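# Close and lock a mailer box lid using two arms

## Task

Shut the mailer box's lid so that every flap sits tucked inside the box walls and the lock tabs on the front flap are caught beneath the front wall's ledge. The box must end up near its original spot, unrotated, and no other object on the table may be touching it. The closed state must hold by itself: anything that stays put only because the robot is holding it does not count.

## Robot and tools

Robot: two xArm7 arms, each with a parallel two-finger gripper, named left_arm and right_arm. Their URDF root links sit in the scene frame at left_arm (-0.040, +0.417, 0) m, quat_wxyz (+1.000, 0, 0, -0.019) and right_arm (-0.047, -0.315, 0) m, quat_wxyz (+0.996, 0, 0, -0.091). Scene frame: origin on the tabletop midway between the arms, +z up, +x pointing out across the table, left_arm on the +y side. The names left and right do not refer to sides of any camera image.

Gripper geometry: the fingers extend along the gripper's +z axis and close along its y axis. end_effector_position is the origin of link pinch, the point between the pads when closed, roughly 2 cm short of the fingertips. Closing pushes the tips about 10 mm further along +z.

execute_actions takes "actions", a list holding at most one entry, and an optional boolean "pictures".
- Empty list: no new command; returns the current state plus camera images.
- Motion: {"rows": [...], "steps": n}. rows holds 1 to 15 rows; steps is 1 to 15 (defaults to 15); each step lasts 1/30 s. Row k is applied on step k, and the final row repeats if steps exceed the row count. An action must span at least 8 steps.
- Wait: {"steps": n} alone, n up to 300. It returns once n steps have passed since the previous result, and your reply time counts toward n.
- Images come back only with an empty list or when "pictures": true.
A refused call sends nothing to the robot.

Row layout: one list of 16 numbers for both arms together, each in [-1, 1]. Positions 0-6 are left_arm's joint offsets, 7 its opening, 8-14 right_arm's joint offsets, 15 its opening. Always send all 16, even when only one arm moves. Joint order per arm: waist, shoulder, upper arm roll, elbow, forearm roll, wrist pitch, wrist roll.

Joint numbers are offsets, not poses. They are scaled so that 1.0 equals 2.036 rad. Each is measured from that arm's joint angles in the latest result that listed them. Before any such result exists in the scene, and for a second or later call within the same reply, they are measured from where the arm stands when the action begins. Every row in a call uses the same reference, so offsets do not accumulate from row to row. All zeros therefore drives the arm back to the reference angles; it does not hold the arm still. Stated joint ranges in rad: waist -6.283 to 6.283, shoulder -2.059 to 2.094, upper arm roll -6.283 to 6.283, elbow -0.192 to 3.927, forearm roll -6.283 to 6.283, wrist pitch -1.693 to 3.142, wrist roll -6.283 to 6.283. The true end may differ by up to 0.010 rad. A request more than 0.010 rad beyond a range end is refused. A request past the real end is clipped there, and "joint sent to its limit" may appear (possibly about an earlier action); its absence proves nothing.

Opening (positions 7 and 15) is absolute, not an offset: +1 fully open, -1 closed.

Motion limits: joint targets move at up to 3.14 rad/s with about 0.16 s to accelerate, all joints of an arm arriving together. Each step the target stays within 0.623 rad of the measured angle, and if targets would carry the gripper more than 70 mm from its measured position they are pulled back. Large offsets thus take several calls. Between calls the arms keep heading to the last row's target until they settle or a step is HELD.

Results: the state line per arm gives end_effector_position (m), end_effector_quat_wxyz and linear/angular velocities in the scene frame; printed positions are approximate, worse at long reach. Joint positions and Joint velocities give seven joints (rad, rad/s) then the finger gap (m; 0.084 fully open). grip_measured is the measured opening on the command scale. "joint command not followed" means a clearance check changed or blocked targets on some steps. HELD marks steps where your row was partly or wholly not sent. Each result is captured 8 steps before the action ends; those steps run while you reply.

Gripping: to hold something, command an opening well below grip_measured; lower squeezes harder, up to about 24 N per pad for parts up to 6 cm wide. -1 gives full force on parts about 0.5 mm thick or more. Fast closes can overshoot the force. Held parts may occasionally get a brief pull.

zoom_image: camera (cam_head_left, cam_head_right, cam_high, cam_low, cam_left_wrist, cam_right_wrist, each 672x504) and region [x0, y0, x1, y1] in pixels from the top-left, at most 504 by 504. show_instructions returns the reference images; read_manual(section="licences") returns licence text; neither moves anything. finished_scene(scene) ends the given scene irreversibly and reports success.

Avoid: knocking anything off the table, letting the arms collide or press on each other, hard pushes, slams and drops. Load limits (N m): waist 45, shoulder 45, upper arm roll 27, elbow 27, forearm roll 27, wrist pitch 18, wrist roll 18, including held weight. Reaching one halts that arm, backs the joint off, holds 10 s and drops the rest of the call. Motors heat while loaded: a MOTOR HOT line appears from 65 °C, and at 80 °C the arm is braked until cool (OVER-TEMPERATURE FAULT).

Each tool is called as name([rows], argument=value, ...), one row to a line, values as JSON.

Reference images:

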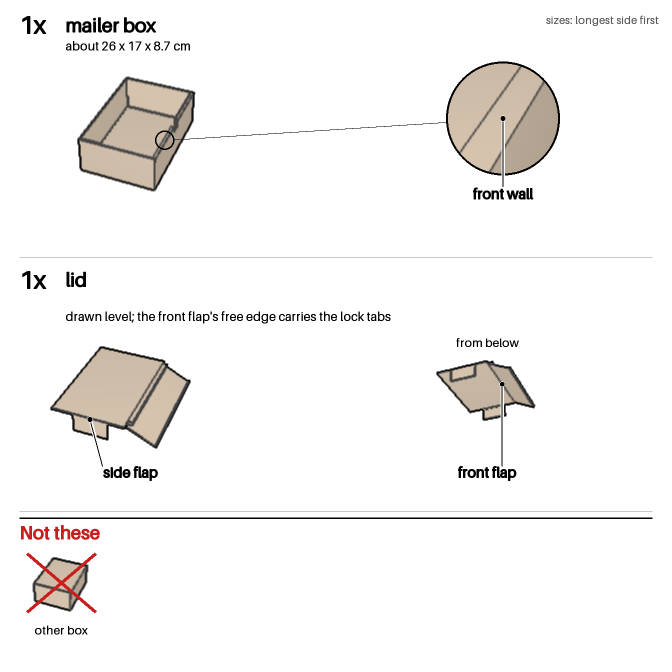

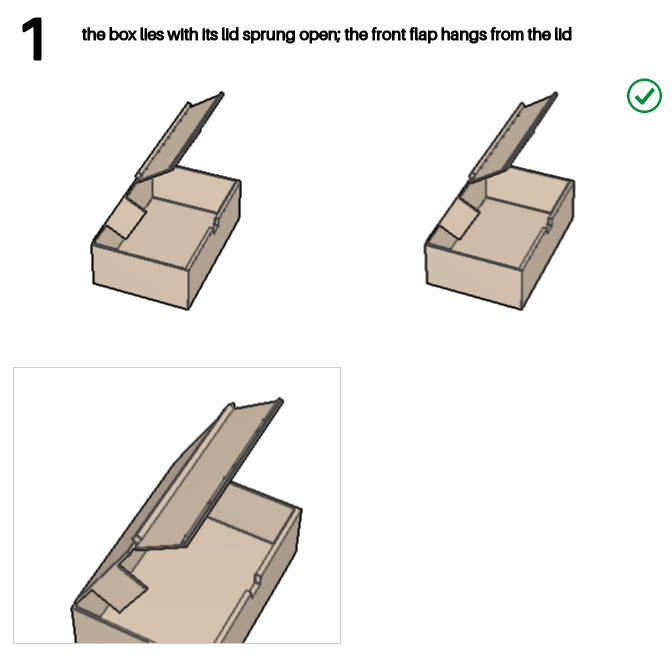

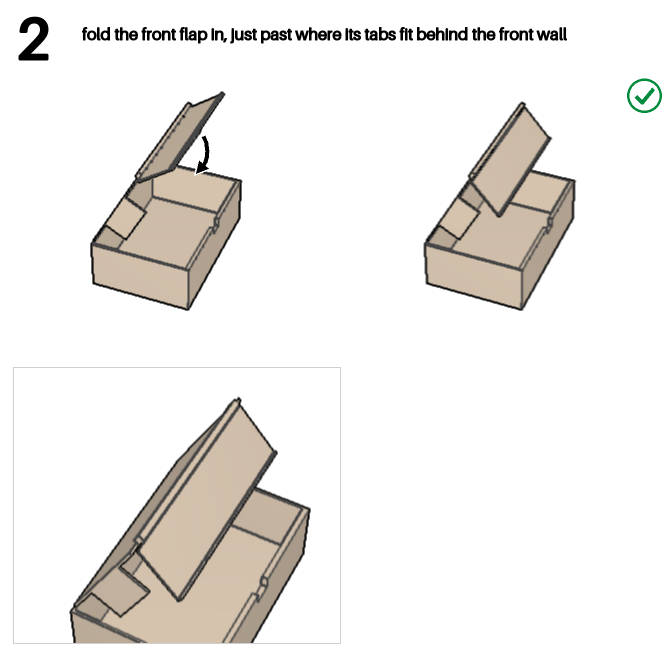

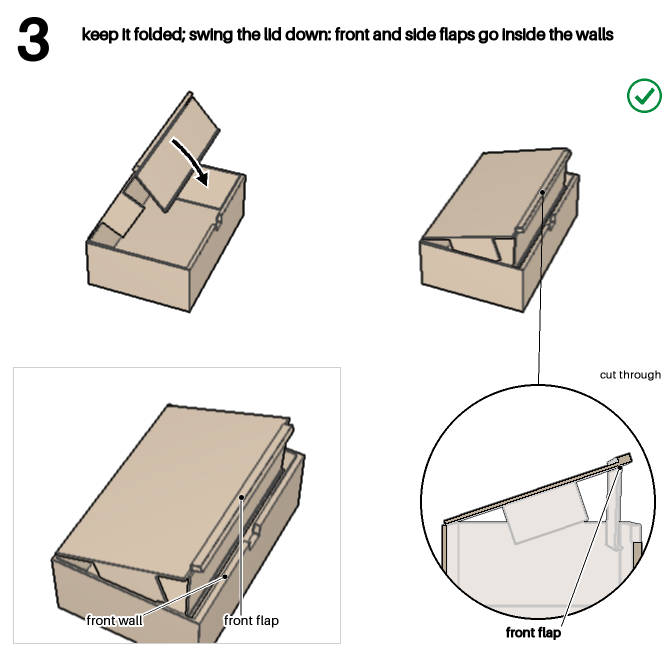

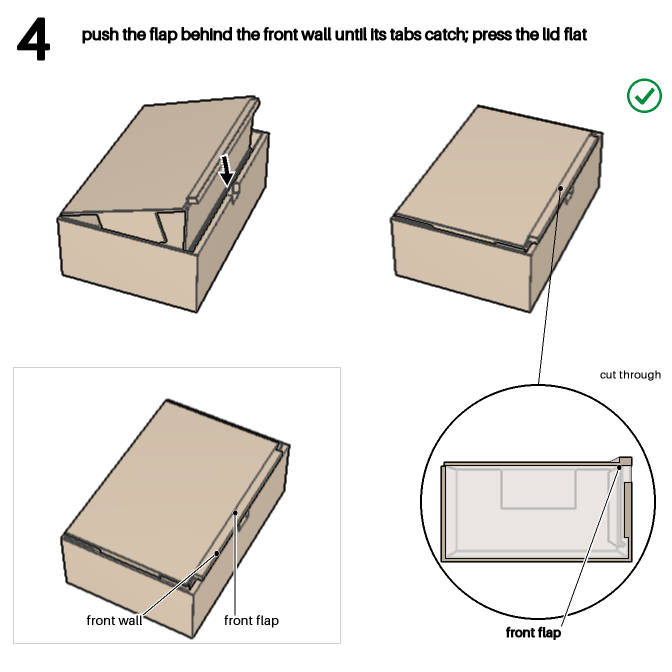

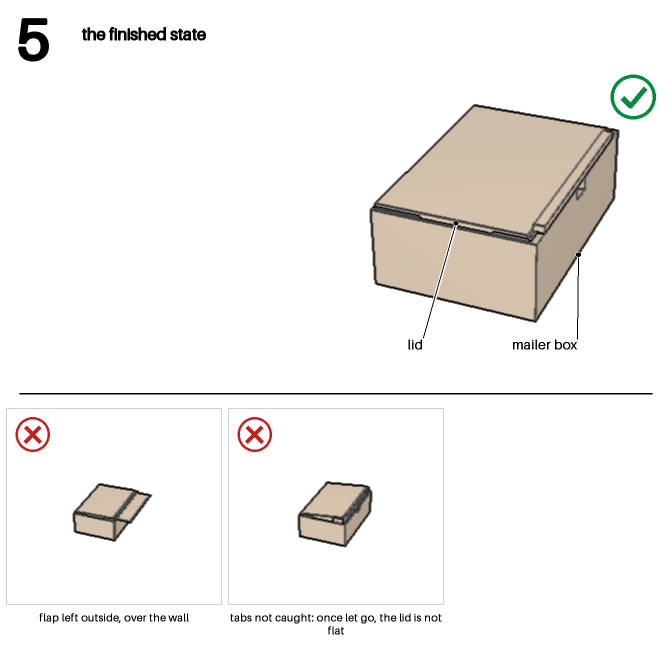

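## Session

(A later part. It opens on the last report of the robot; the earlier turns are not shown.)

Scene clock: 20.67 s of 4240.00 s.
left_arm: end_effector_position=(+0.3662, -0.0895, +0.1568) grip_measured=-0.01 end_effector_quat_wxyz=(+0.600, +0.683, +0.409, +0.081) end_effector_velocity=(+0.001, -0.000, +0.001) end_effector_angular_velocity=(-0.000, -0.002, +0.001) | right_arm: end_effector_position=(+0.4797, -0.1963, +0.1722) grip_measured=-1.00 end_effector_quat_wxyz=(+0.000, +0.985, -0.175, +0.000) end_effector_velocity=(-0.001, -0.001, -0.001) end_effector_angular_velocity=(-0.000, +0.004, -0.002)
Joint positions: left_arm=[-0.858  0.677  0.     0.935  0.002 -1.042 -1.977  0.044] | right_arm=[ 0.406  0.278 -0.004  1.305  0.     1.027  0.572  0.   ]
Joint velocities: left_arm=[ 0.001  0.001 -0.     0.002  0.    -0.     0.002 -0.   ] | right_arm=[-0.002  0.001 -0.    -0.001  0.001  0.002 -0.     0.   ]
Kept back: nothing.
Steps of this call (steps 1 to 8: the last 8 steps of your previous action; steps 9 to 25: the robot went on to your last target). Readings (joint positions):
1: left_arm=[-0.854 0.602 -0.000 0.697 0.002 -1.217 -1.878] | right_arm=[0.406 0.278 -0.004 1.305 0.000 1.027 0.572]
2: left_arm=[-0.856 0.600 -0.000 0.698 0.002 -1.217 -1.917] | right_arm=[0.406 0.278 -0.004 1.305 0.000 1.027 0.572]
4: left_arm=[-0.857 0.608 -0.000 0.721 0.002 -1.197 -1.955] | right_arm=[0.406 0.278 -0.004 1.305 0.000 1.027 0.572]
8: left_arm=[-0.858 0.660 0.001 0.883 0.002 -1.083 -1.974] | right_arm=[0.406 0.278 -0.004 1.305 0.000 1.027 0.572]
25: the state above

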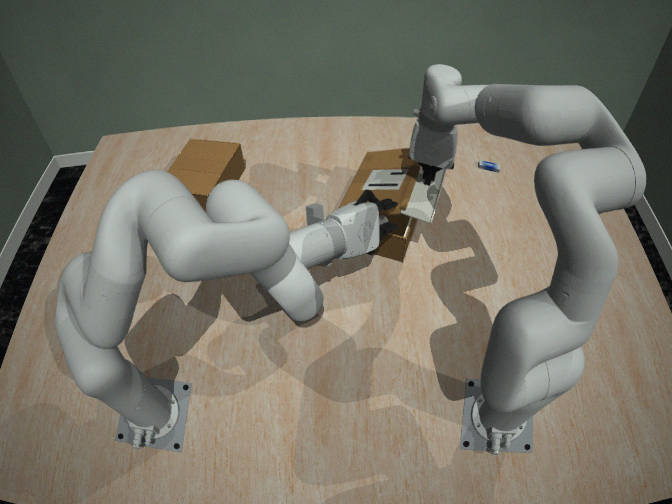

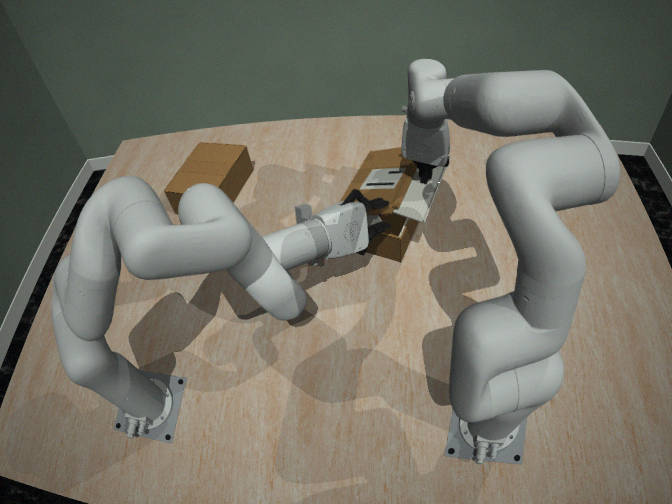

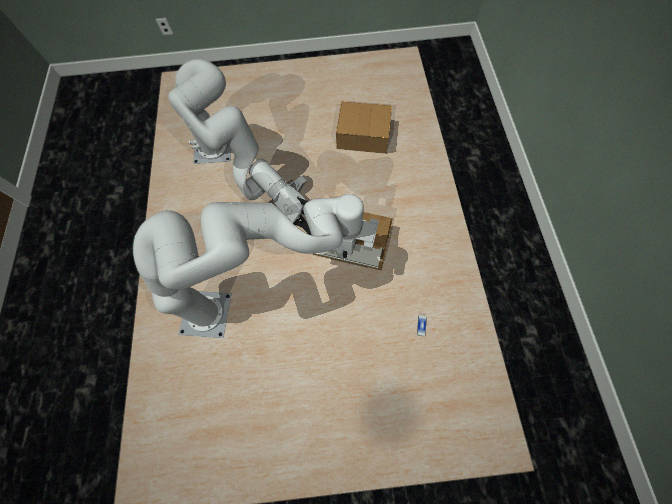

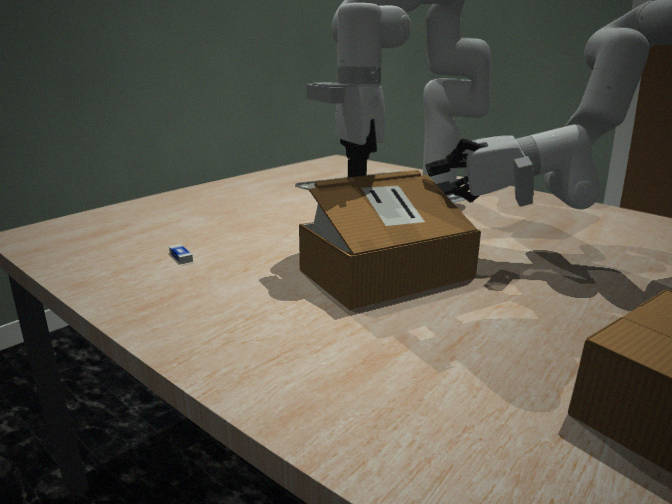

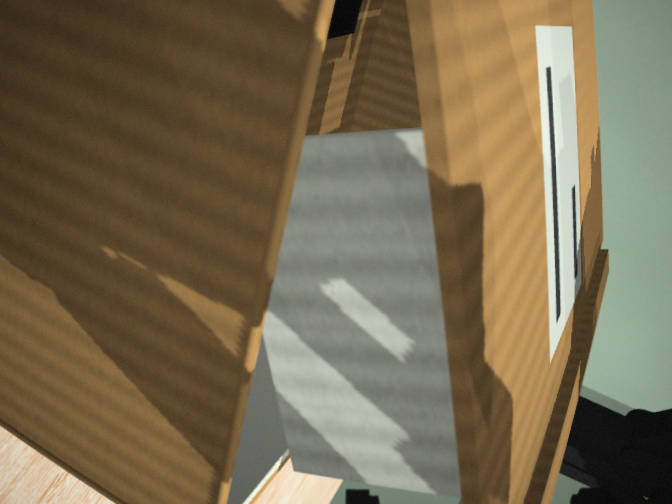

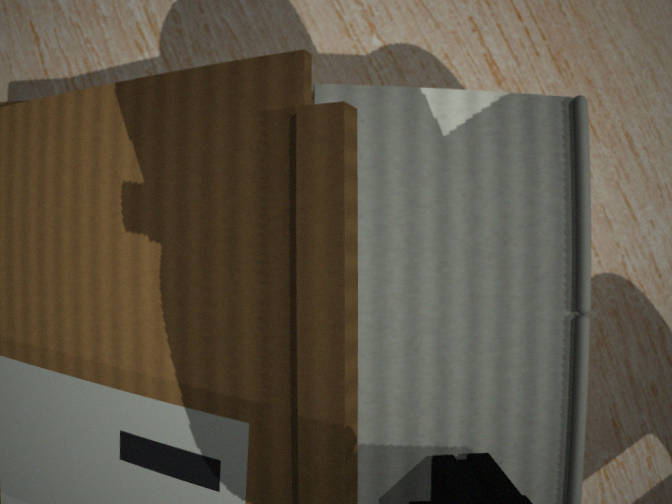

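execute_actions([
  {"rows":[[0,0,0,0,0,0,0,-0.65,0,0,0,0,0,0,0.77,-1]]},
])

execute_actions([
  {"steps":25},
])

execute_actions([
  {"rows":[[0,0,0,0,0,0,0,-0.65,0,0.02,0,-0.026,0,-0.047,0,-1]]},
])

execute_actions([
  {"steps":15},
], pictures=true)

zoom_image(camera="cam_head_right", region=[280,120,480,280])

Scene clock: 21.30 s of 4240.00 s.
left_arm: end_effector_position=(+0.3663, -0.0895, +0.1568) grip_measured=-0.65 end_effector_quat_wxyz=(+0.600, +0.683, +0.409, +0.081) end_effector_velocity=(+0.000, +0.000, -0.000) end_effector_angular_velocity=(+0.001, -0.001, -0.000) | right_arm: end_effector_position=(+0.4797, -0.1963, +0.1722) grip_measured=-1.00 end_effector_quat_wxyz=(+0.000, +0.948, -0.318, +0.001) end_effector_velocity=(-0.000, -0.001, -0.001) end_effector_angular_velocity=(+0.001, -0.000, -2.764)
Joint positions: left_arm=[-0.858  0.677  0.     0.935  0.002 -1.042 -1.977  0.015] | right_arm=[ 0.406  0.278 -0.004  1.305  0.     1.027  0.869  0.   ]
Joint velocities: left_arm=[-0.001 -0.     0.001 -0.001  0.    -0.     0.    -0.013] | right_arm=[-0.001  0.001 -0.001 -0.    -0.001  0.001  2.762  0.   ]
Steps of this call (steps 1 to 12: the robot went on to your last target; steps 13 to 19: the first 7 steps of this action). Readings (joint positions):
13: left_arm=[-0.858 0.677 0.000 0.935 0.002 -1.042 -1.977] | right_arm=[0.406 0.278 -0.004 1.305 0.000 1.027 0.573]
14: left_arm=[-0.858 0.677 0.000 0.935 0.002 -1.042 -1.977] | right_arm=[0.406 0.278 -0.004 1.305 0.000 1.027 0.582]
16: left_arm=[-0.858 0.677 0.000 0.935 0.002 -1.042 -1.977] | right_arm=[0.406 0.278 -0.004 1.305 0.000 1.027 0.644]
19: the state above

Scene clock: 22.13 s of 4240.00 s.
left_arm: end_effector_position=(+0.3662, -0.0895, +0.1568) grip_measured=-0.67 end_effector_quat_wxyz=(+0.600, +0.683, +0.409, +0.081) end_effector_velocity=(+0.000, +0.000, +0.000) end_effector_angular_velocity=(-0.001, +0.000, +0.001) | right_arm: end_effector_position=(+0.4797, -0.1963, +0.1722) grip_measured=-1.00 end_effector_quat_wxyz=(+0.000, -0.574, +0.819, -0.001) end_effector_velocity=(+0.000, -0.000, -0.000) end_effector_angular_velocity=(-0.000, -0.001, -0.006)
Joint positions: left_arm=[-0.858  0.677  0.     0.935  0.002 -1.042 -1.977  0.015] | right_arm=[ 0.406  0.278 -0.004  1.305  0.     1.027  2.139  0.   ]
Joint velocities: left_arm=[-0.    -0.     0.001  0.     0.    -0.    -0.001 -0.   ] | right_arm=[-0.     0.    -0.    -0.    -0.    -0.001  0.005  0.   ]
Kept back: nothing.
Steps of this call (steps 1 to 8: the last 8 steps of your previous action; steps 9 to 25: the robot went on to your last target). Readings (joint positions):
1: left_arm=[-0.858 0.677 0.000 0.935 0.002 -1.042 -1.977] | right_arm=[0.406 0.278 -0.004 1.305 0.000 1.027 0.964]
2: left_arm=[-0.858 0.677 0.000 0.935 0.002 -1.042 -1.977] | right_arm=[0.406 0.278 -0.004 1.305 0.000 1.027 1.061]
4: left_arm=[-0.858 0.677 0.000 0.935 0.002 -1.042 -1.977] | right_arm=[0.406 0.278 -0.004 1.305 0.000 1.027 1.254]
8: left_arm=[-0.858 0.677 0.000 0.935 0.002 -1.042 -1.977] | right_arm=[0.406 0.278 -0.004 1.305 0.000 1.027 1.632]
25: the state above

Scene clock: 22.37 s of 4240.00 s.
left_arm: end_effector_position=(+0.3657, -0.0892, +0.1552) grip_measured=-0.67 end_effector_quat_wxyz=(+0.598, +0.684, +0.410, +0.081) end_effector_velocity=(-0.001, +0.001, -0.001) end_effector_angular_velocity=(-0.001, +0.001, -0.001) | right_arm: end_effector_position=(+0.4777, -0.1972, +0.1380) grip_measured=-1.00 end_effector_quat_wxyz=(-0.002, -0.574, +0.819, +0.000) end_effector_velocity=(-0.023, -0.010, -0.105) end_effector_angular_velocity=(-0.019, +0.074, -0.006)
Joint positions: left_arm=[-0.858  0.678  0.     0.933  0.002 -1.041 -1.977  0.015] | right_arm=[ 0.406  0.316 -0.004  1.256 -0.     0.945  2.139  0.   ]
Joint velocities: left_arm=[ 0.     0.002 -0.001 -0.003  0.001 -0.004 -0.001 -0.   ] | right_arm=[-0.002  0.115 -0.005 -0.142 -0.001 -0.181  0.     0.   ]
Steps of this call (steps 1 to 7: the first 7 steps of this action). Readings (joint positions):
1: left_arm=[-0.858 0.677 0.000 0.935 0.002 -1.042 -1.977] | right_arm=[0.406 0.278 -0.004 1.305 0.000 1.026 2.139]
2: left_arm=[-0.858 0.677 0.000 0.935 0.002 -1.042 -1.977] | right_arm=[0.406 0.280 -0.004 1.302 0.000 1.018 2.139]
4: left_arm=[-0.858 0.677 0.000 0.935 0.002 -1.041 -1.977] | right_arm=[0.406 0.293 -0.004 1.285 0.000 0.981 2.139]
7: the state above

Scene clock: 22.87 s of 4240.00 s.
left_arm: end_effector_position=(+0.3663, -0.0896, +0.1570) grip_measured=-0.67 end_effector_quat_wxyz=(+0.600, +0.683, +0.409, +0.081) end_effector_velocity=(+0.001, +0.001, -0.001) end_effector_angular_velocity=(+0.002, +0.002, +0.002) | right_arm: end_effector_position=(+0.4792, -0.1965, +0.1362) grip_measured=-1.00 end_effector_quat_wxyz=(+0.001, -0.574, +0.819, -0.001) end_effector_velocity=(+0.000, -0.000, -0.000) end_effector_angular_velocity=(+0.000, -0.001, -0.001)
Joint positions: left_arm=[-0.858  0.677  0.     0.935  0.002 -1.042 -1.977  0.015] | right_arm=[ 0.406  0.318 -0.004  1.252  0.     0.931  2.139  0.   ]
Joint velocities: left_arm=[ 0.001  0.    -0.    -0.001 -0.     0.001  0.     0.   ] | right_arm=[-0.001  0.     0.    -0.001 -0.    -0.002  0.001  0.   ]
Kept back: nothing.
Steps of this call (steps 1 to 8: the last 8 steps of your previous action; steps 9 to 15: the robot went on to your last target). Readings (joint positions):
1: left_arm=[-0.858 0.678 0.000 0.934 0.002 -1.041 -1.977] | right_arm=[0.406 0.318 -0.004 1.253 0.000 0.940 2.139]
2: left_arm=[-0.858 0.678 0.000 0.934 0.002 -1.042 -1.977] | right_arm=[0.406 0.319 -0.004 1.252 0.000 0.937 2.139]
4: left_arm=[-0.858 0.677 0.000 0.935 0.002 -1.042 -1.977] | right_arm=[0.406 0.318 -0.004 1.252 0.000 0.934 2.139]
8: left_arm=[-0.858 0.677 0.001 0.936 0.002 -1.042 -1.977] | right_arm=[0.406 0.318 -0.004 1.253 0.000 0.932 2.139]
15: the state above

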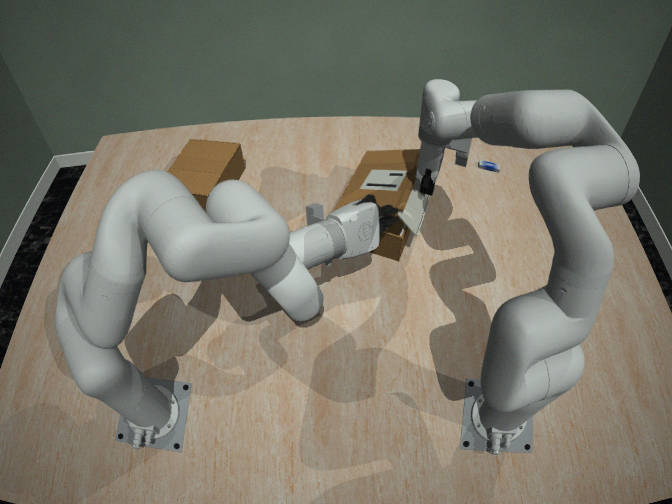

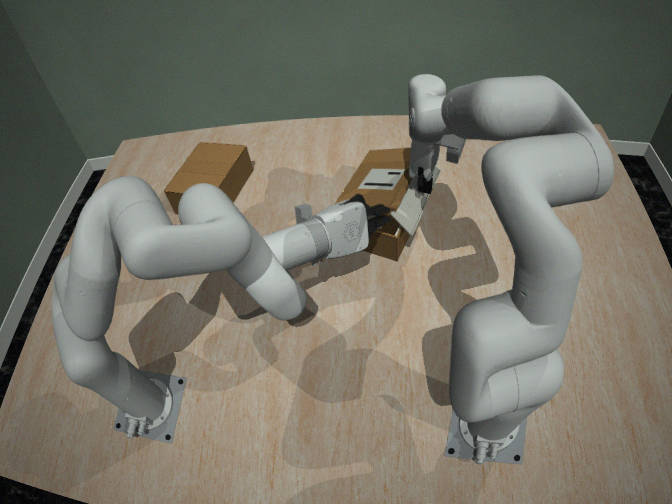

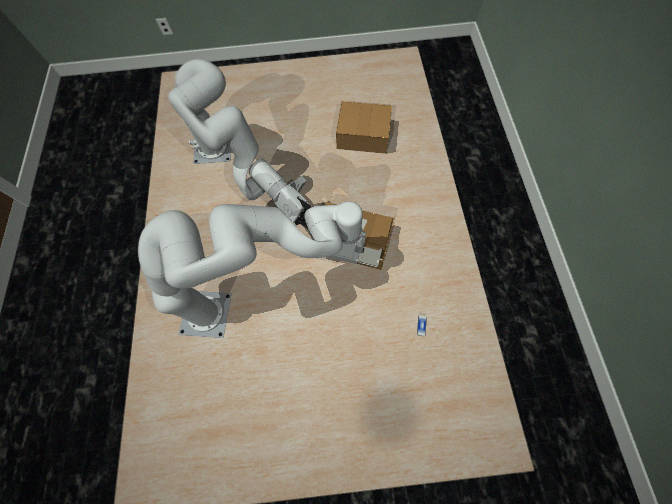

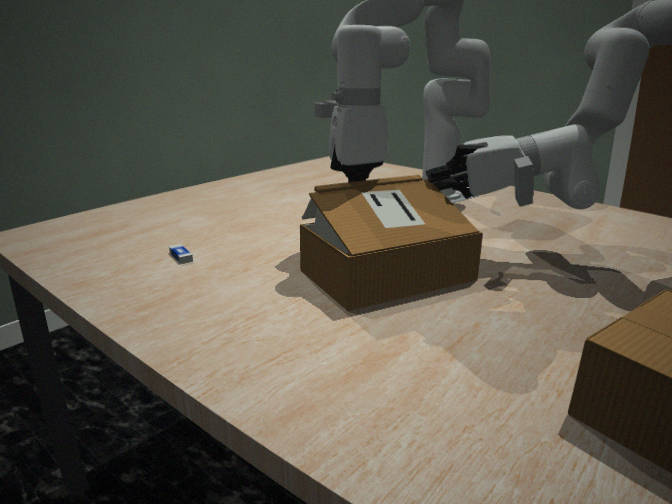

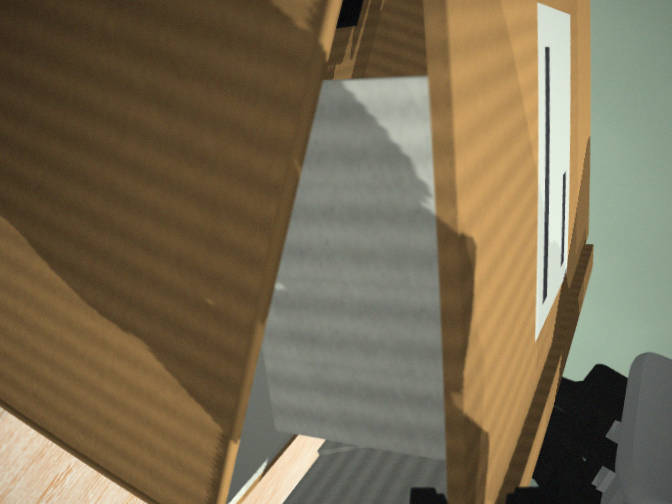

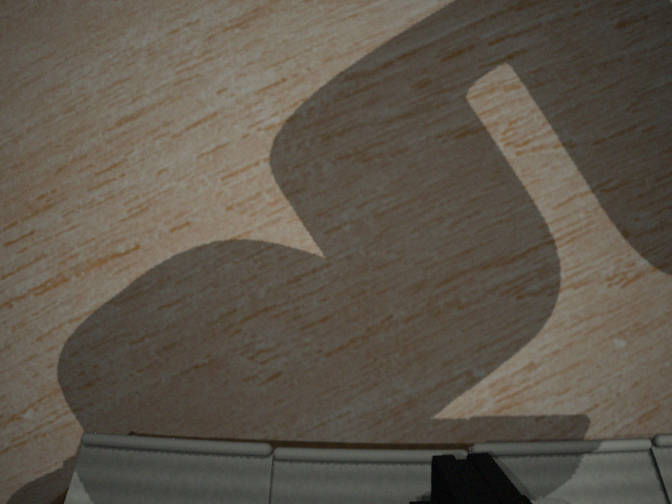

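Region (280, 120, 480, 280) of cam_head_right's 672x504 image, scaled by 2.520, with more detail than that image has; it fills the top 403 rows of this view, and the rest is white.

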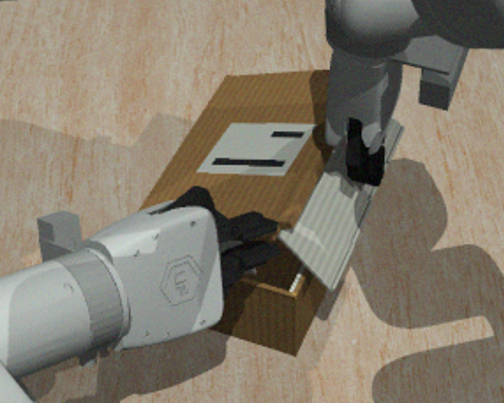

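execute_actions([
  {"rows":[[0,0,0,0,0,0,0,-1,0,0,0,0,0,0,0,-1],[0,0,0,0,0,0,0,-1,0,0,0,0,0,0,0,-1],[0,0,0,0,0,0,0,-1,0,0,0,0,0,0,0,-1],[0,0,0,0,0,0,0,-1,0,0,0,0,0,0,0,-1],[0,0,0,0,0,0,0,-1,0,0,0,0,0,0,0,-1],[0,-0.015,0,-0.01,0,0,0,-1,0,0,0,0,0,0,0,-1],[0,-0.015,0,-0.01,0,0,0,-1,0,0,0,0,0,0,0,-1],[0,-0.015,0,-0.01,0,0,0,-1,0,0,0,0,0,0,0,-1],[0,-0.015,0,-0.01,0,0,0,-1,0,0,0,0,0.015,0,0,-1],[0,-0.015,0,-0.01,0,0,0,-1,0,0,0,0,0.03,0,0,-1],[0,-0.015,0,-0.01,0,0,0,-1,0,0,0,0,0.045,0,0,-1],[0,-0.015,0,-0.01,0,0,0,-1,0,0,0,0,0.06,0,0,-1],[0,-0.015,0,-0.01,0,0,0,-1,0,0,0,0,0.075,0,0,-1]]},
])

execute_actions([
  {"steps":20},
], pictures=true)

zoom_image(camera="cam_head_right", region=[280,120,480,280])

Scene clock: 23.93 s of 4240.00 s.
left_arm: end_effector_position=(+0.3661, -0.0887, +0.1573) grip_measured=-0.90 end_effector_quat_wxyz=(+0.599, +0.683, +0.410, +0.081) end_effector_velocity=(-0.012, +0.022, +0.042) end_effector_angular_velocity=(-0.008, -0.010, +0.006) | right_arm: end_effector_position=(+0.4792, -0.1965, +0.1362) grip_measured=-1.00 end_effector_quat_wxyz=(+0.001, -0.574, +0.819, -0.001) end_effector_velocity=(+0.001, +0.002, +0.001) end_effector_angular_velocity=(+0.001, -0.003, +0.002)
Joint positions: left_arm=[-0.858  0.674  0.001  0.931  0.002 -1.041 -1.977  0.005] | right_arm=[ 0.406  0.318 -0.004  1.252  0.     0.931  2.139  0.   ]
Joint velocities: left_arm=[ 0.002 -0.158  0.004 -0.137 -0.001  0.009  0.     0.001] | right_arm=[ 0.001 -0.001  0.002  0.002 -0.     0.     0.     0.   ]
Steps of this call (steps 1 to 15: the robot went on to your last target; steps 16 to 25: nothing new was sent; steps 26 to 32: the first 7 steps of this action). Readings (joint positions):
26: left_arm=[-0.858 0.677 0.000 0.935 0.002 -1.042 -1.977] | right_arm=[0.406 0.318 -0.004 1.252 0.000 0.931 2.139]
27: left_arm=[-0.858 0.677 0.000 0.935 0.002 -1.042 -1.977] | right_arm=[0.406 0.318 -0.004 1.252 0.000 0.931 2.139]
29: left_arm=[-0.858 0.678 0.001 0.935 0.002 -1.042 -1.977] | right_arm=[0.406 0.318 -0.004 1.252 0.000 0.931 2.139]
32: the state above

Scene clock: 24.60 s of 4240.00 s.
left_arm: end_effector_position=(+0.3661, -0.0868, +0.1683) grip_measured=-0.90 end_effector_quat_wxyz=(+0.604, +0.680, +0.408, +0.083) end_effector_velocity=(+0.051, +0.042, -0.010) end_effector_angular_velocity=(+0.038, -0.014, +0.107) | right_arm: end_effector_position=(+0.4724, -0.1688, +0.1370) grip_measured=-1.00 end_effector_quat_wxyz=(+0.023, -0.538, +0.840, +0.058) end_effector_velocity=(-0.052, +0.098, -0.019) end_effector_angular_velocity=(+0.031, +0.086, +0.183)
Joint positions: left_arm=[-0.857  0.647  0.002  0.917  0.001 -1.04  -1.977  0.005] | right_arm=[0.409 0.318 0.002 1.25  0.154 0.934 2.139 0.   ]
Joint velocities: left_arm=[ 0.036  0.012  0.065  0.001 -0.02   0.01   0.001 -0.001] | right_arm=[ 0.07   0.004  0.119 -0.038  0.012  0.035 -0.002  0.   ]
Kept back: nothing.
Steps of this call (steps 1 to 8: the last 8 steps of your previous action; steps 9 to 20: the robot went on to your last target). Readings (joint positions):
1: left_arm=[-0.857 0.667 0.001 0.926 0.002 -1.041 -1.977] | right_arm=[0.406 0.318 -0.004 1.252 0.000 0.931 2.139]
2: left_arm=[-0.857 0.661 0.001 0.923 0.002 -1.041 -1.977] | right_arm=[0.406 0.318 -0.004 1.252 0.001 0.931 2.139]
4: left_arm=[-0.857 0.651 0.001 0.919 0.002 -1.042 -1.977] | right_arm=[0.406 0.318 -0.004 1.252 0.016 0.931 2.139]
8: left_arm=[-0.858 0.647 -0.000 0.914 0.002 -1.043 -1.977] | right_arm=[0.405 0.319 -0.007 1.253 0.094 0.930 2.139]
20: the state above

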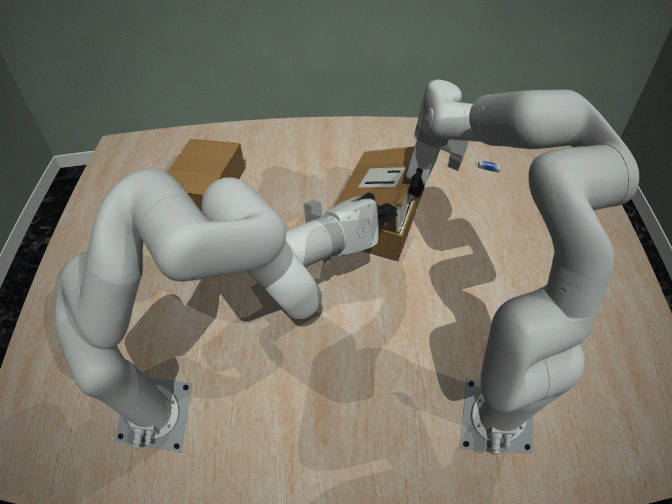

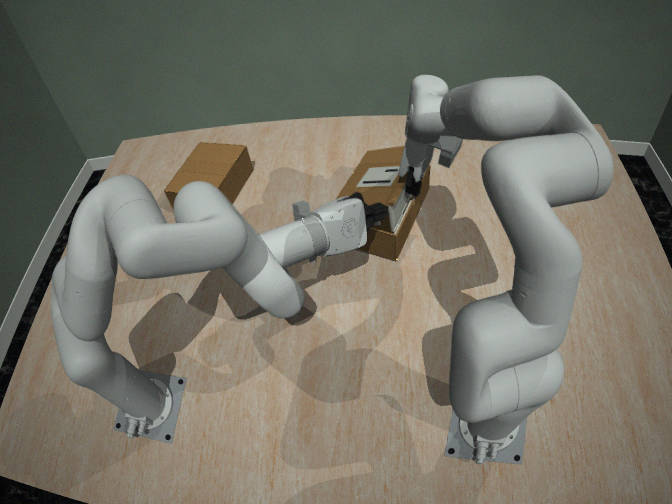

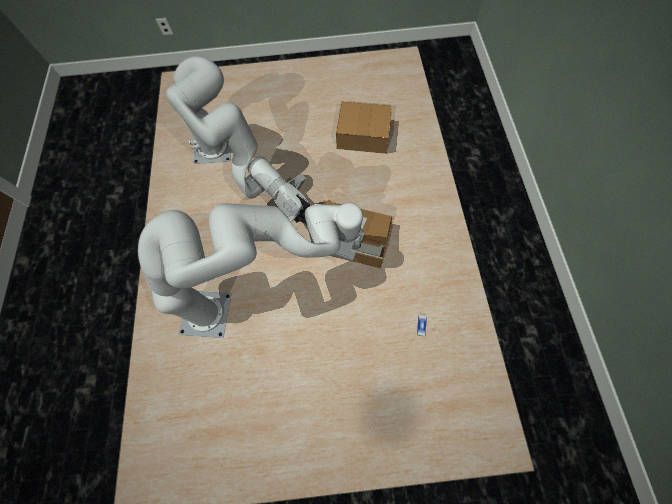

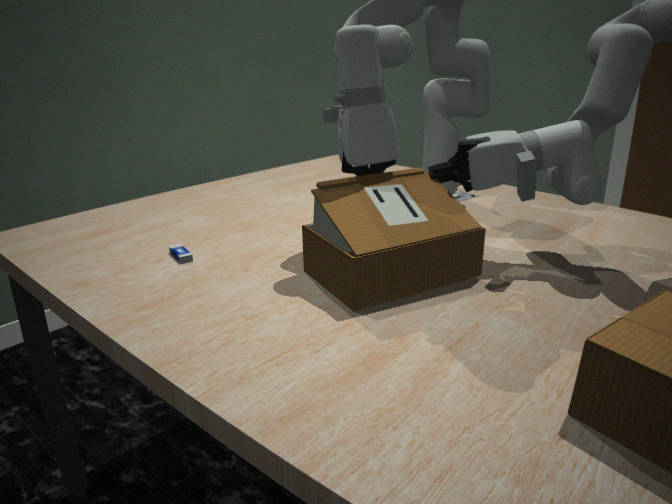

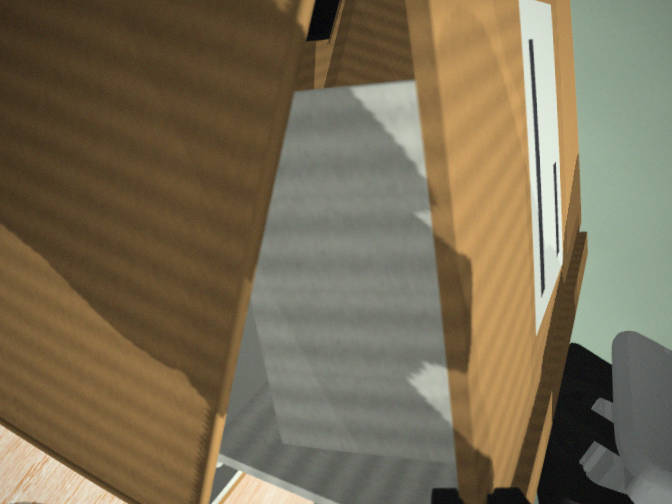

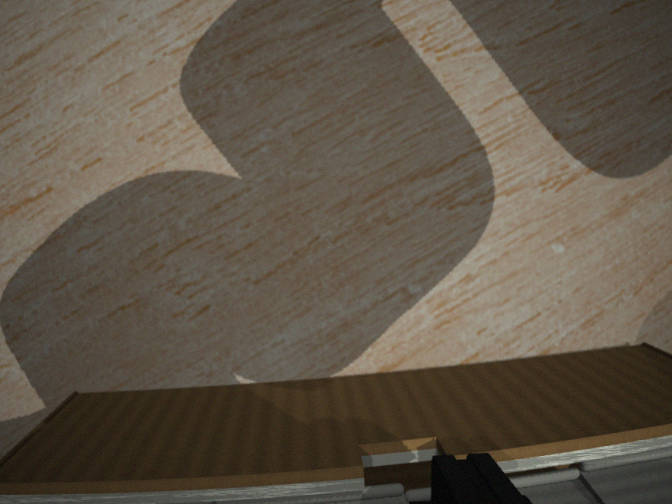

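Region (280, 120, 480, 280) of cam_head_right's 672x504 image, scaled by 2.520, with more detail than that image has; it fills the top 403 rows of this view, and the rest is white.

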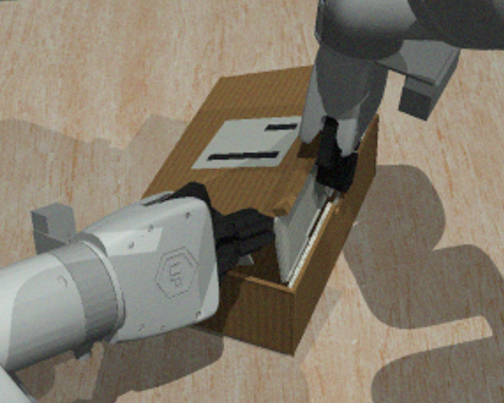

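execute_actions([
  {"rows":[[0,0,0,0,0,0,0,-1,0,0,0,0,0.03,0,0,-1],[0,0,0,0,0,0,0,-1,0,0,0,0,0.03,0,0,-1],[0,0,0,0,0,0,0,-1,0,0,0,0,0.03,0,0,-1],[0,0,0,0,0,0,0,-1,0,0,0,0,0.03,0,0,-1],[0,0,0,0,0,0,0,-1,0,0,0,0,0.03,0,0,-1],[-0.003,0.012,0,0.007,0,0,0.02,-1,0,0,0,0,0.03,0,0,-1],[-0.003,0.012,0,0.007,0,0,0.02,-1,0,0,0,0,0.03,0,0,-1],[-0.006,0.024,0,0.014,0,0,0.04,-1,0,0,0,0,0.03,0,0,-1],[-0.006,0.024,0,0.014,0,0,0.04,-1,0,0,0,0,0.03,0,0,-1],[-0.008,0.035,0,0.02,0,0,0.06,-1,0,0,0,0,0.03,0,0,-1]]},
])

execute_actions([
  {"steps":20},
], pictures=true)

zoom_image(camera="cam_head_right", region=[280,120,480,280])

Scene clock: 25.43 s of 4240.00 s.
left_arm: end_effector_position=(+0.3664, -0.0867, +0.1672) grip_measured=-0.89 end_effector_quat_wxyz=(+0.603, +0.681, +0.407, +0.085) end_effector_velocity=(+0.005, -0.021, -0.030) end_effector_angular_velocity=(+0.152, -0.176, -0.075) | right_arm: end_effector_position=(+0.4719, -0.1621, +0.1381) grip_measured=-1.00 end_effector_quat_wxyz=(+0.031, -0.523, +0.848, +0.077) end_effector_velocity=(-0.010, +0.033, +0.001) end_effector_angular_velocity=(+0.090, +0.032, -0.034)
Joint positions: left_arm=[-0.857  0.65   0.003  0.918  0.001 -1.041 -1.971  0.005] | right_arm=[0.408 0.318 0.    1.25  0.207 0.934 2.139 0.   ]
Joint velocities: left_arm=[-0.026  0.117  0.012  0.104 -0.002 -0.005  0.233  0.   ] | right_arm=[ 0.011  0.     0.02  -0.004  0.11   0.006  0.     0.   ]
Steps of this call (steps 1 to 15: the robot went on to your last target; steps 16 to 18: nothing new was sent; steps 19 to 25: the first 7 steps of this action). Readings (joint positions):
19: left_arm=[-0.858 0.647 0.000 0.915 0.002 -1.042 -1.977] | right_arm=[0.406 0.318 -0.004 1.252 0.153 0.931 2.139]
20: left_arm=[-0.858 0.647 0.001 0.915 0.002 -1.042 -1.977] | right_arm=[0.407 0.318 -0.004 1.252 0.160 0.931 2.139]
22: left_arm=[-0.857 0.647 0.002 0.916 0.001 -1.041 -1.977] | right_arm=[0.407 0.318 -0.002 1.251 0.185 0.933 2.139]
25: the state above

Scene clock: 26.10 s of 4240.00 s.
left_arm: end_effector_position=(+0.3604, -0.0970, +0.1395) grip_measured=-0.91 end_effector_quat_wxyz=(+0.587, +0.715, +0.365, +0.112) end_effector_velocity=(+0.001, +0.001, -0.001) end_effector_angular_velocity=(+0.002, +0.001, +0.003) | right_arm: end_effector_position=(+0.4713, -0.1593, +0.1385) grip_measured=-1.00 end_effector_quat_wxyz=(+0.032, -0.522, +0.849, +0.080) end_effector_velocity=(-0.000, -0.001, -0.000) end_effector_angular_velocity=(-0.000, +0.001, -0.001)
Joint positions: left_arm=[-0.874  0.718  0.002  0.958  0.001 -1.04  -1.855  0.004] | right_arm=[0.409 0.318 0.002 1.25  0.215 0.934 2.139 0.   ]
Joint velocities: left_arm=[ 0.002  0.002  0.     0.    -0.001  0.001  0.001 -0.   ] | right_arm=[-0.001 -0.    -0.    -0.     0.     0.001 -0.     0.   ]
Kept back: nothing.
Steps of this call (steps 1 to 8: the last 8 steps of your previous action; steps 9 to 20: the robot went on to your last target). Readings (joint positions):
1: left_arm=[-0.859 0.655 0.003 0.922 0.001 -1.041 -1.962] | right_arm=[0.408 0.318 0.001 1.250 0.210 0.934 2.139]
2: left_arm=[-0.861 0.662 0.003 0.927 0.001 -1.041 -1.949] | right_arm=[0.408 0.318 0.001 1.250 0.212 0.934 2.139]
4: left_arm=[-0.866 0.681 0.002 0.939 0.001 -1.042 -1.918] | right_arm=[0.408 0.318 0.002 1.249 0.213 0.935 2.139]
8: left_arm=[-0.872 0.712 0.002 0.954 0.001 -1.040 -1.868] | right_arm=[0.409 0.318 0.002 1.250 0.215 0.934 2.139]
20: the state above

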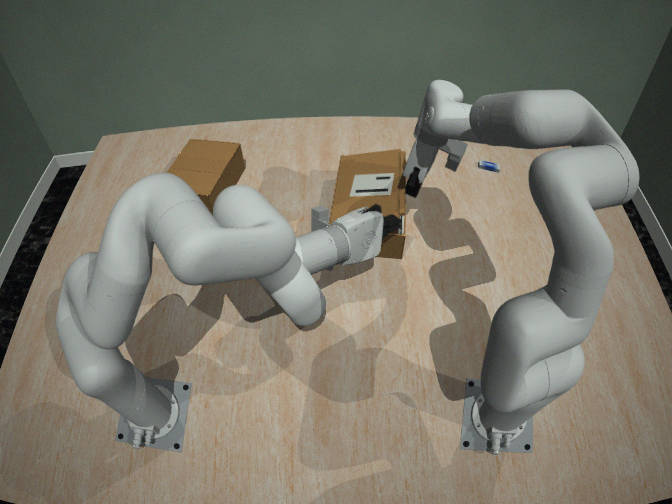

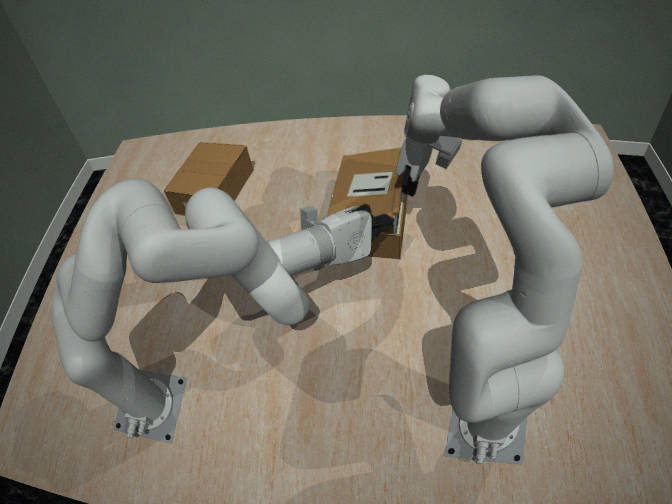

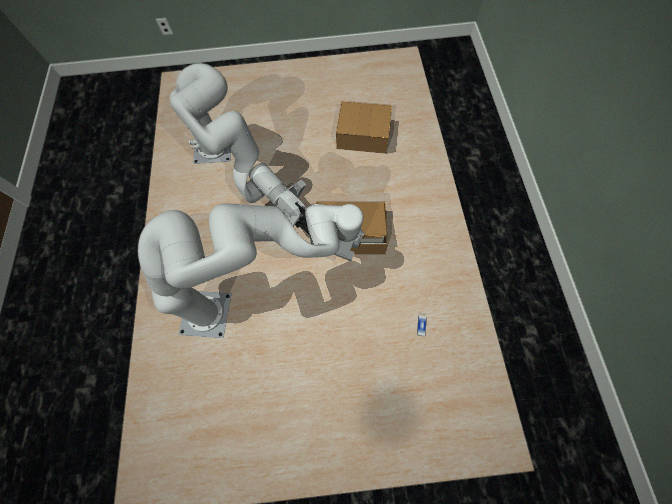

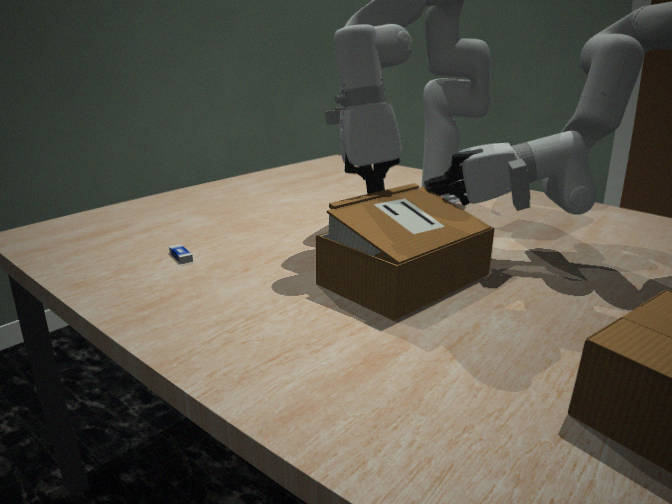

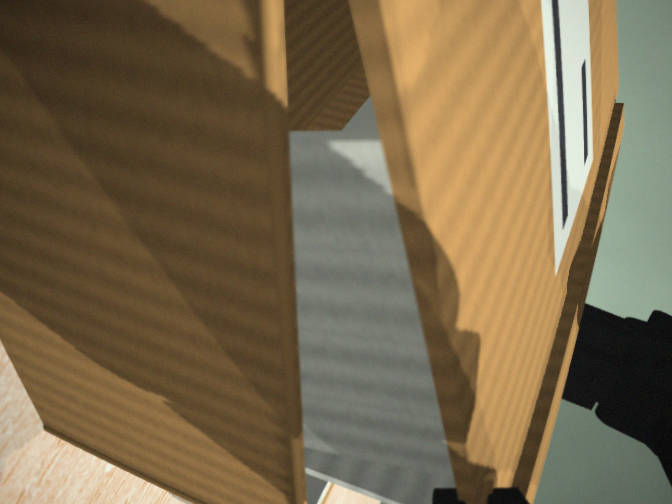

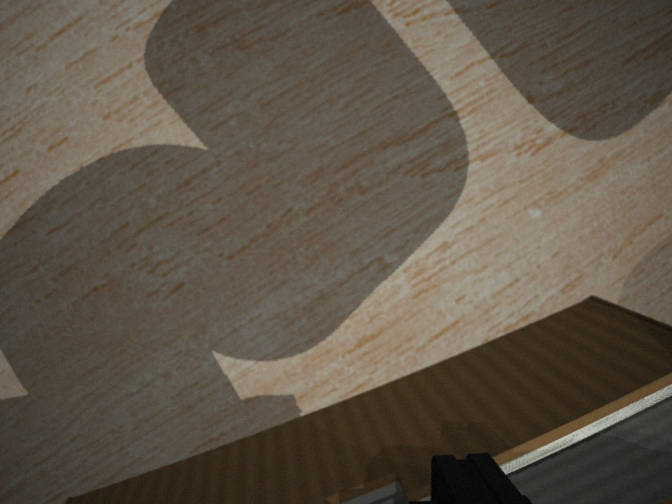

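Region (280, 120, 480, 280) of cam_head_right's 672x504 image, scaled by 2.520, with more detail than that image has; it fills the top 403 rows of this view, and the rest is white.

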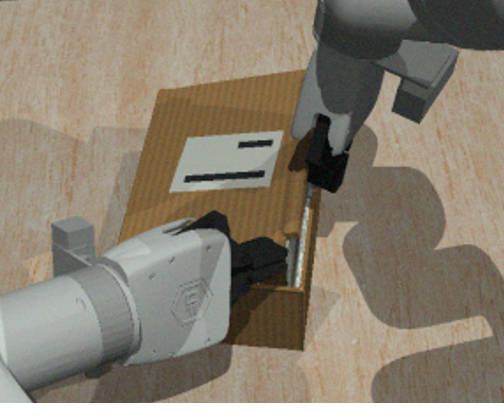

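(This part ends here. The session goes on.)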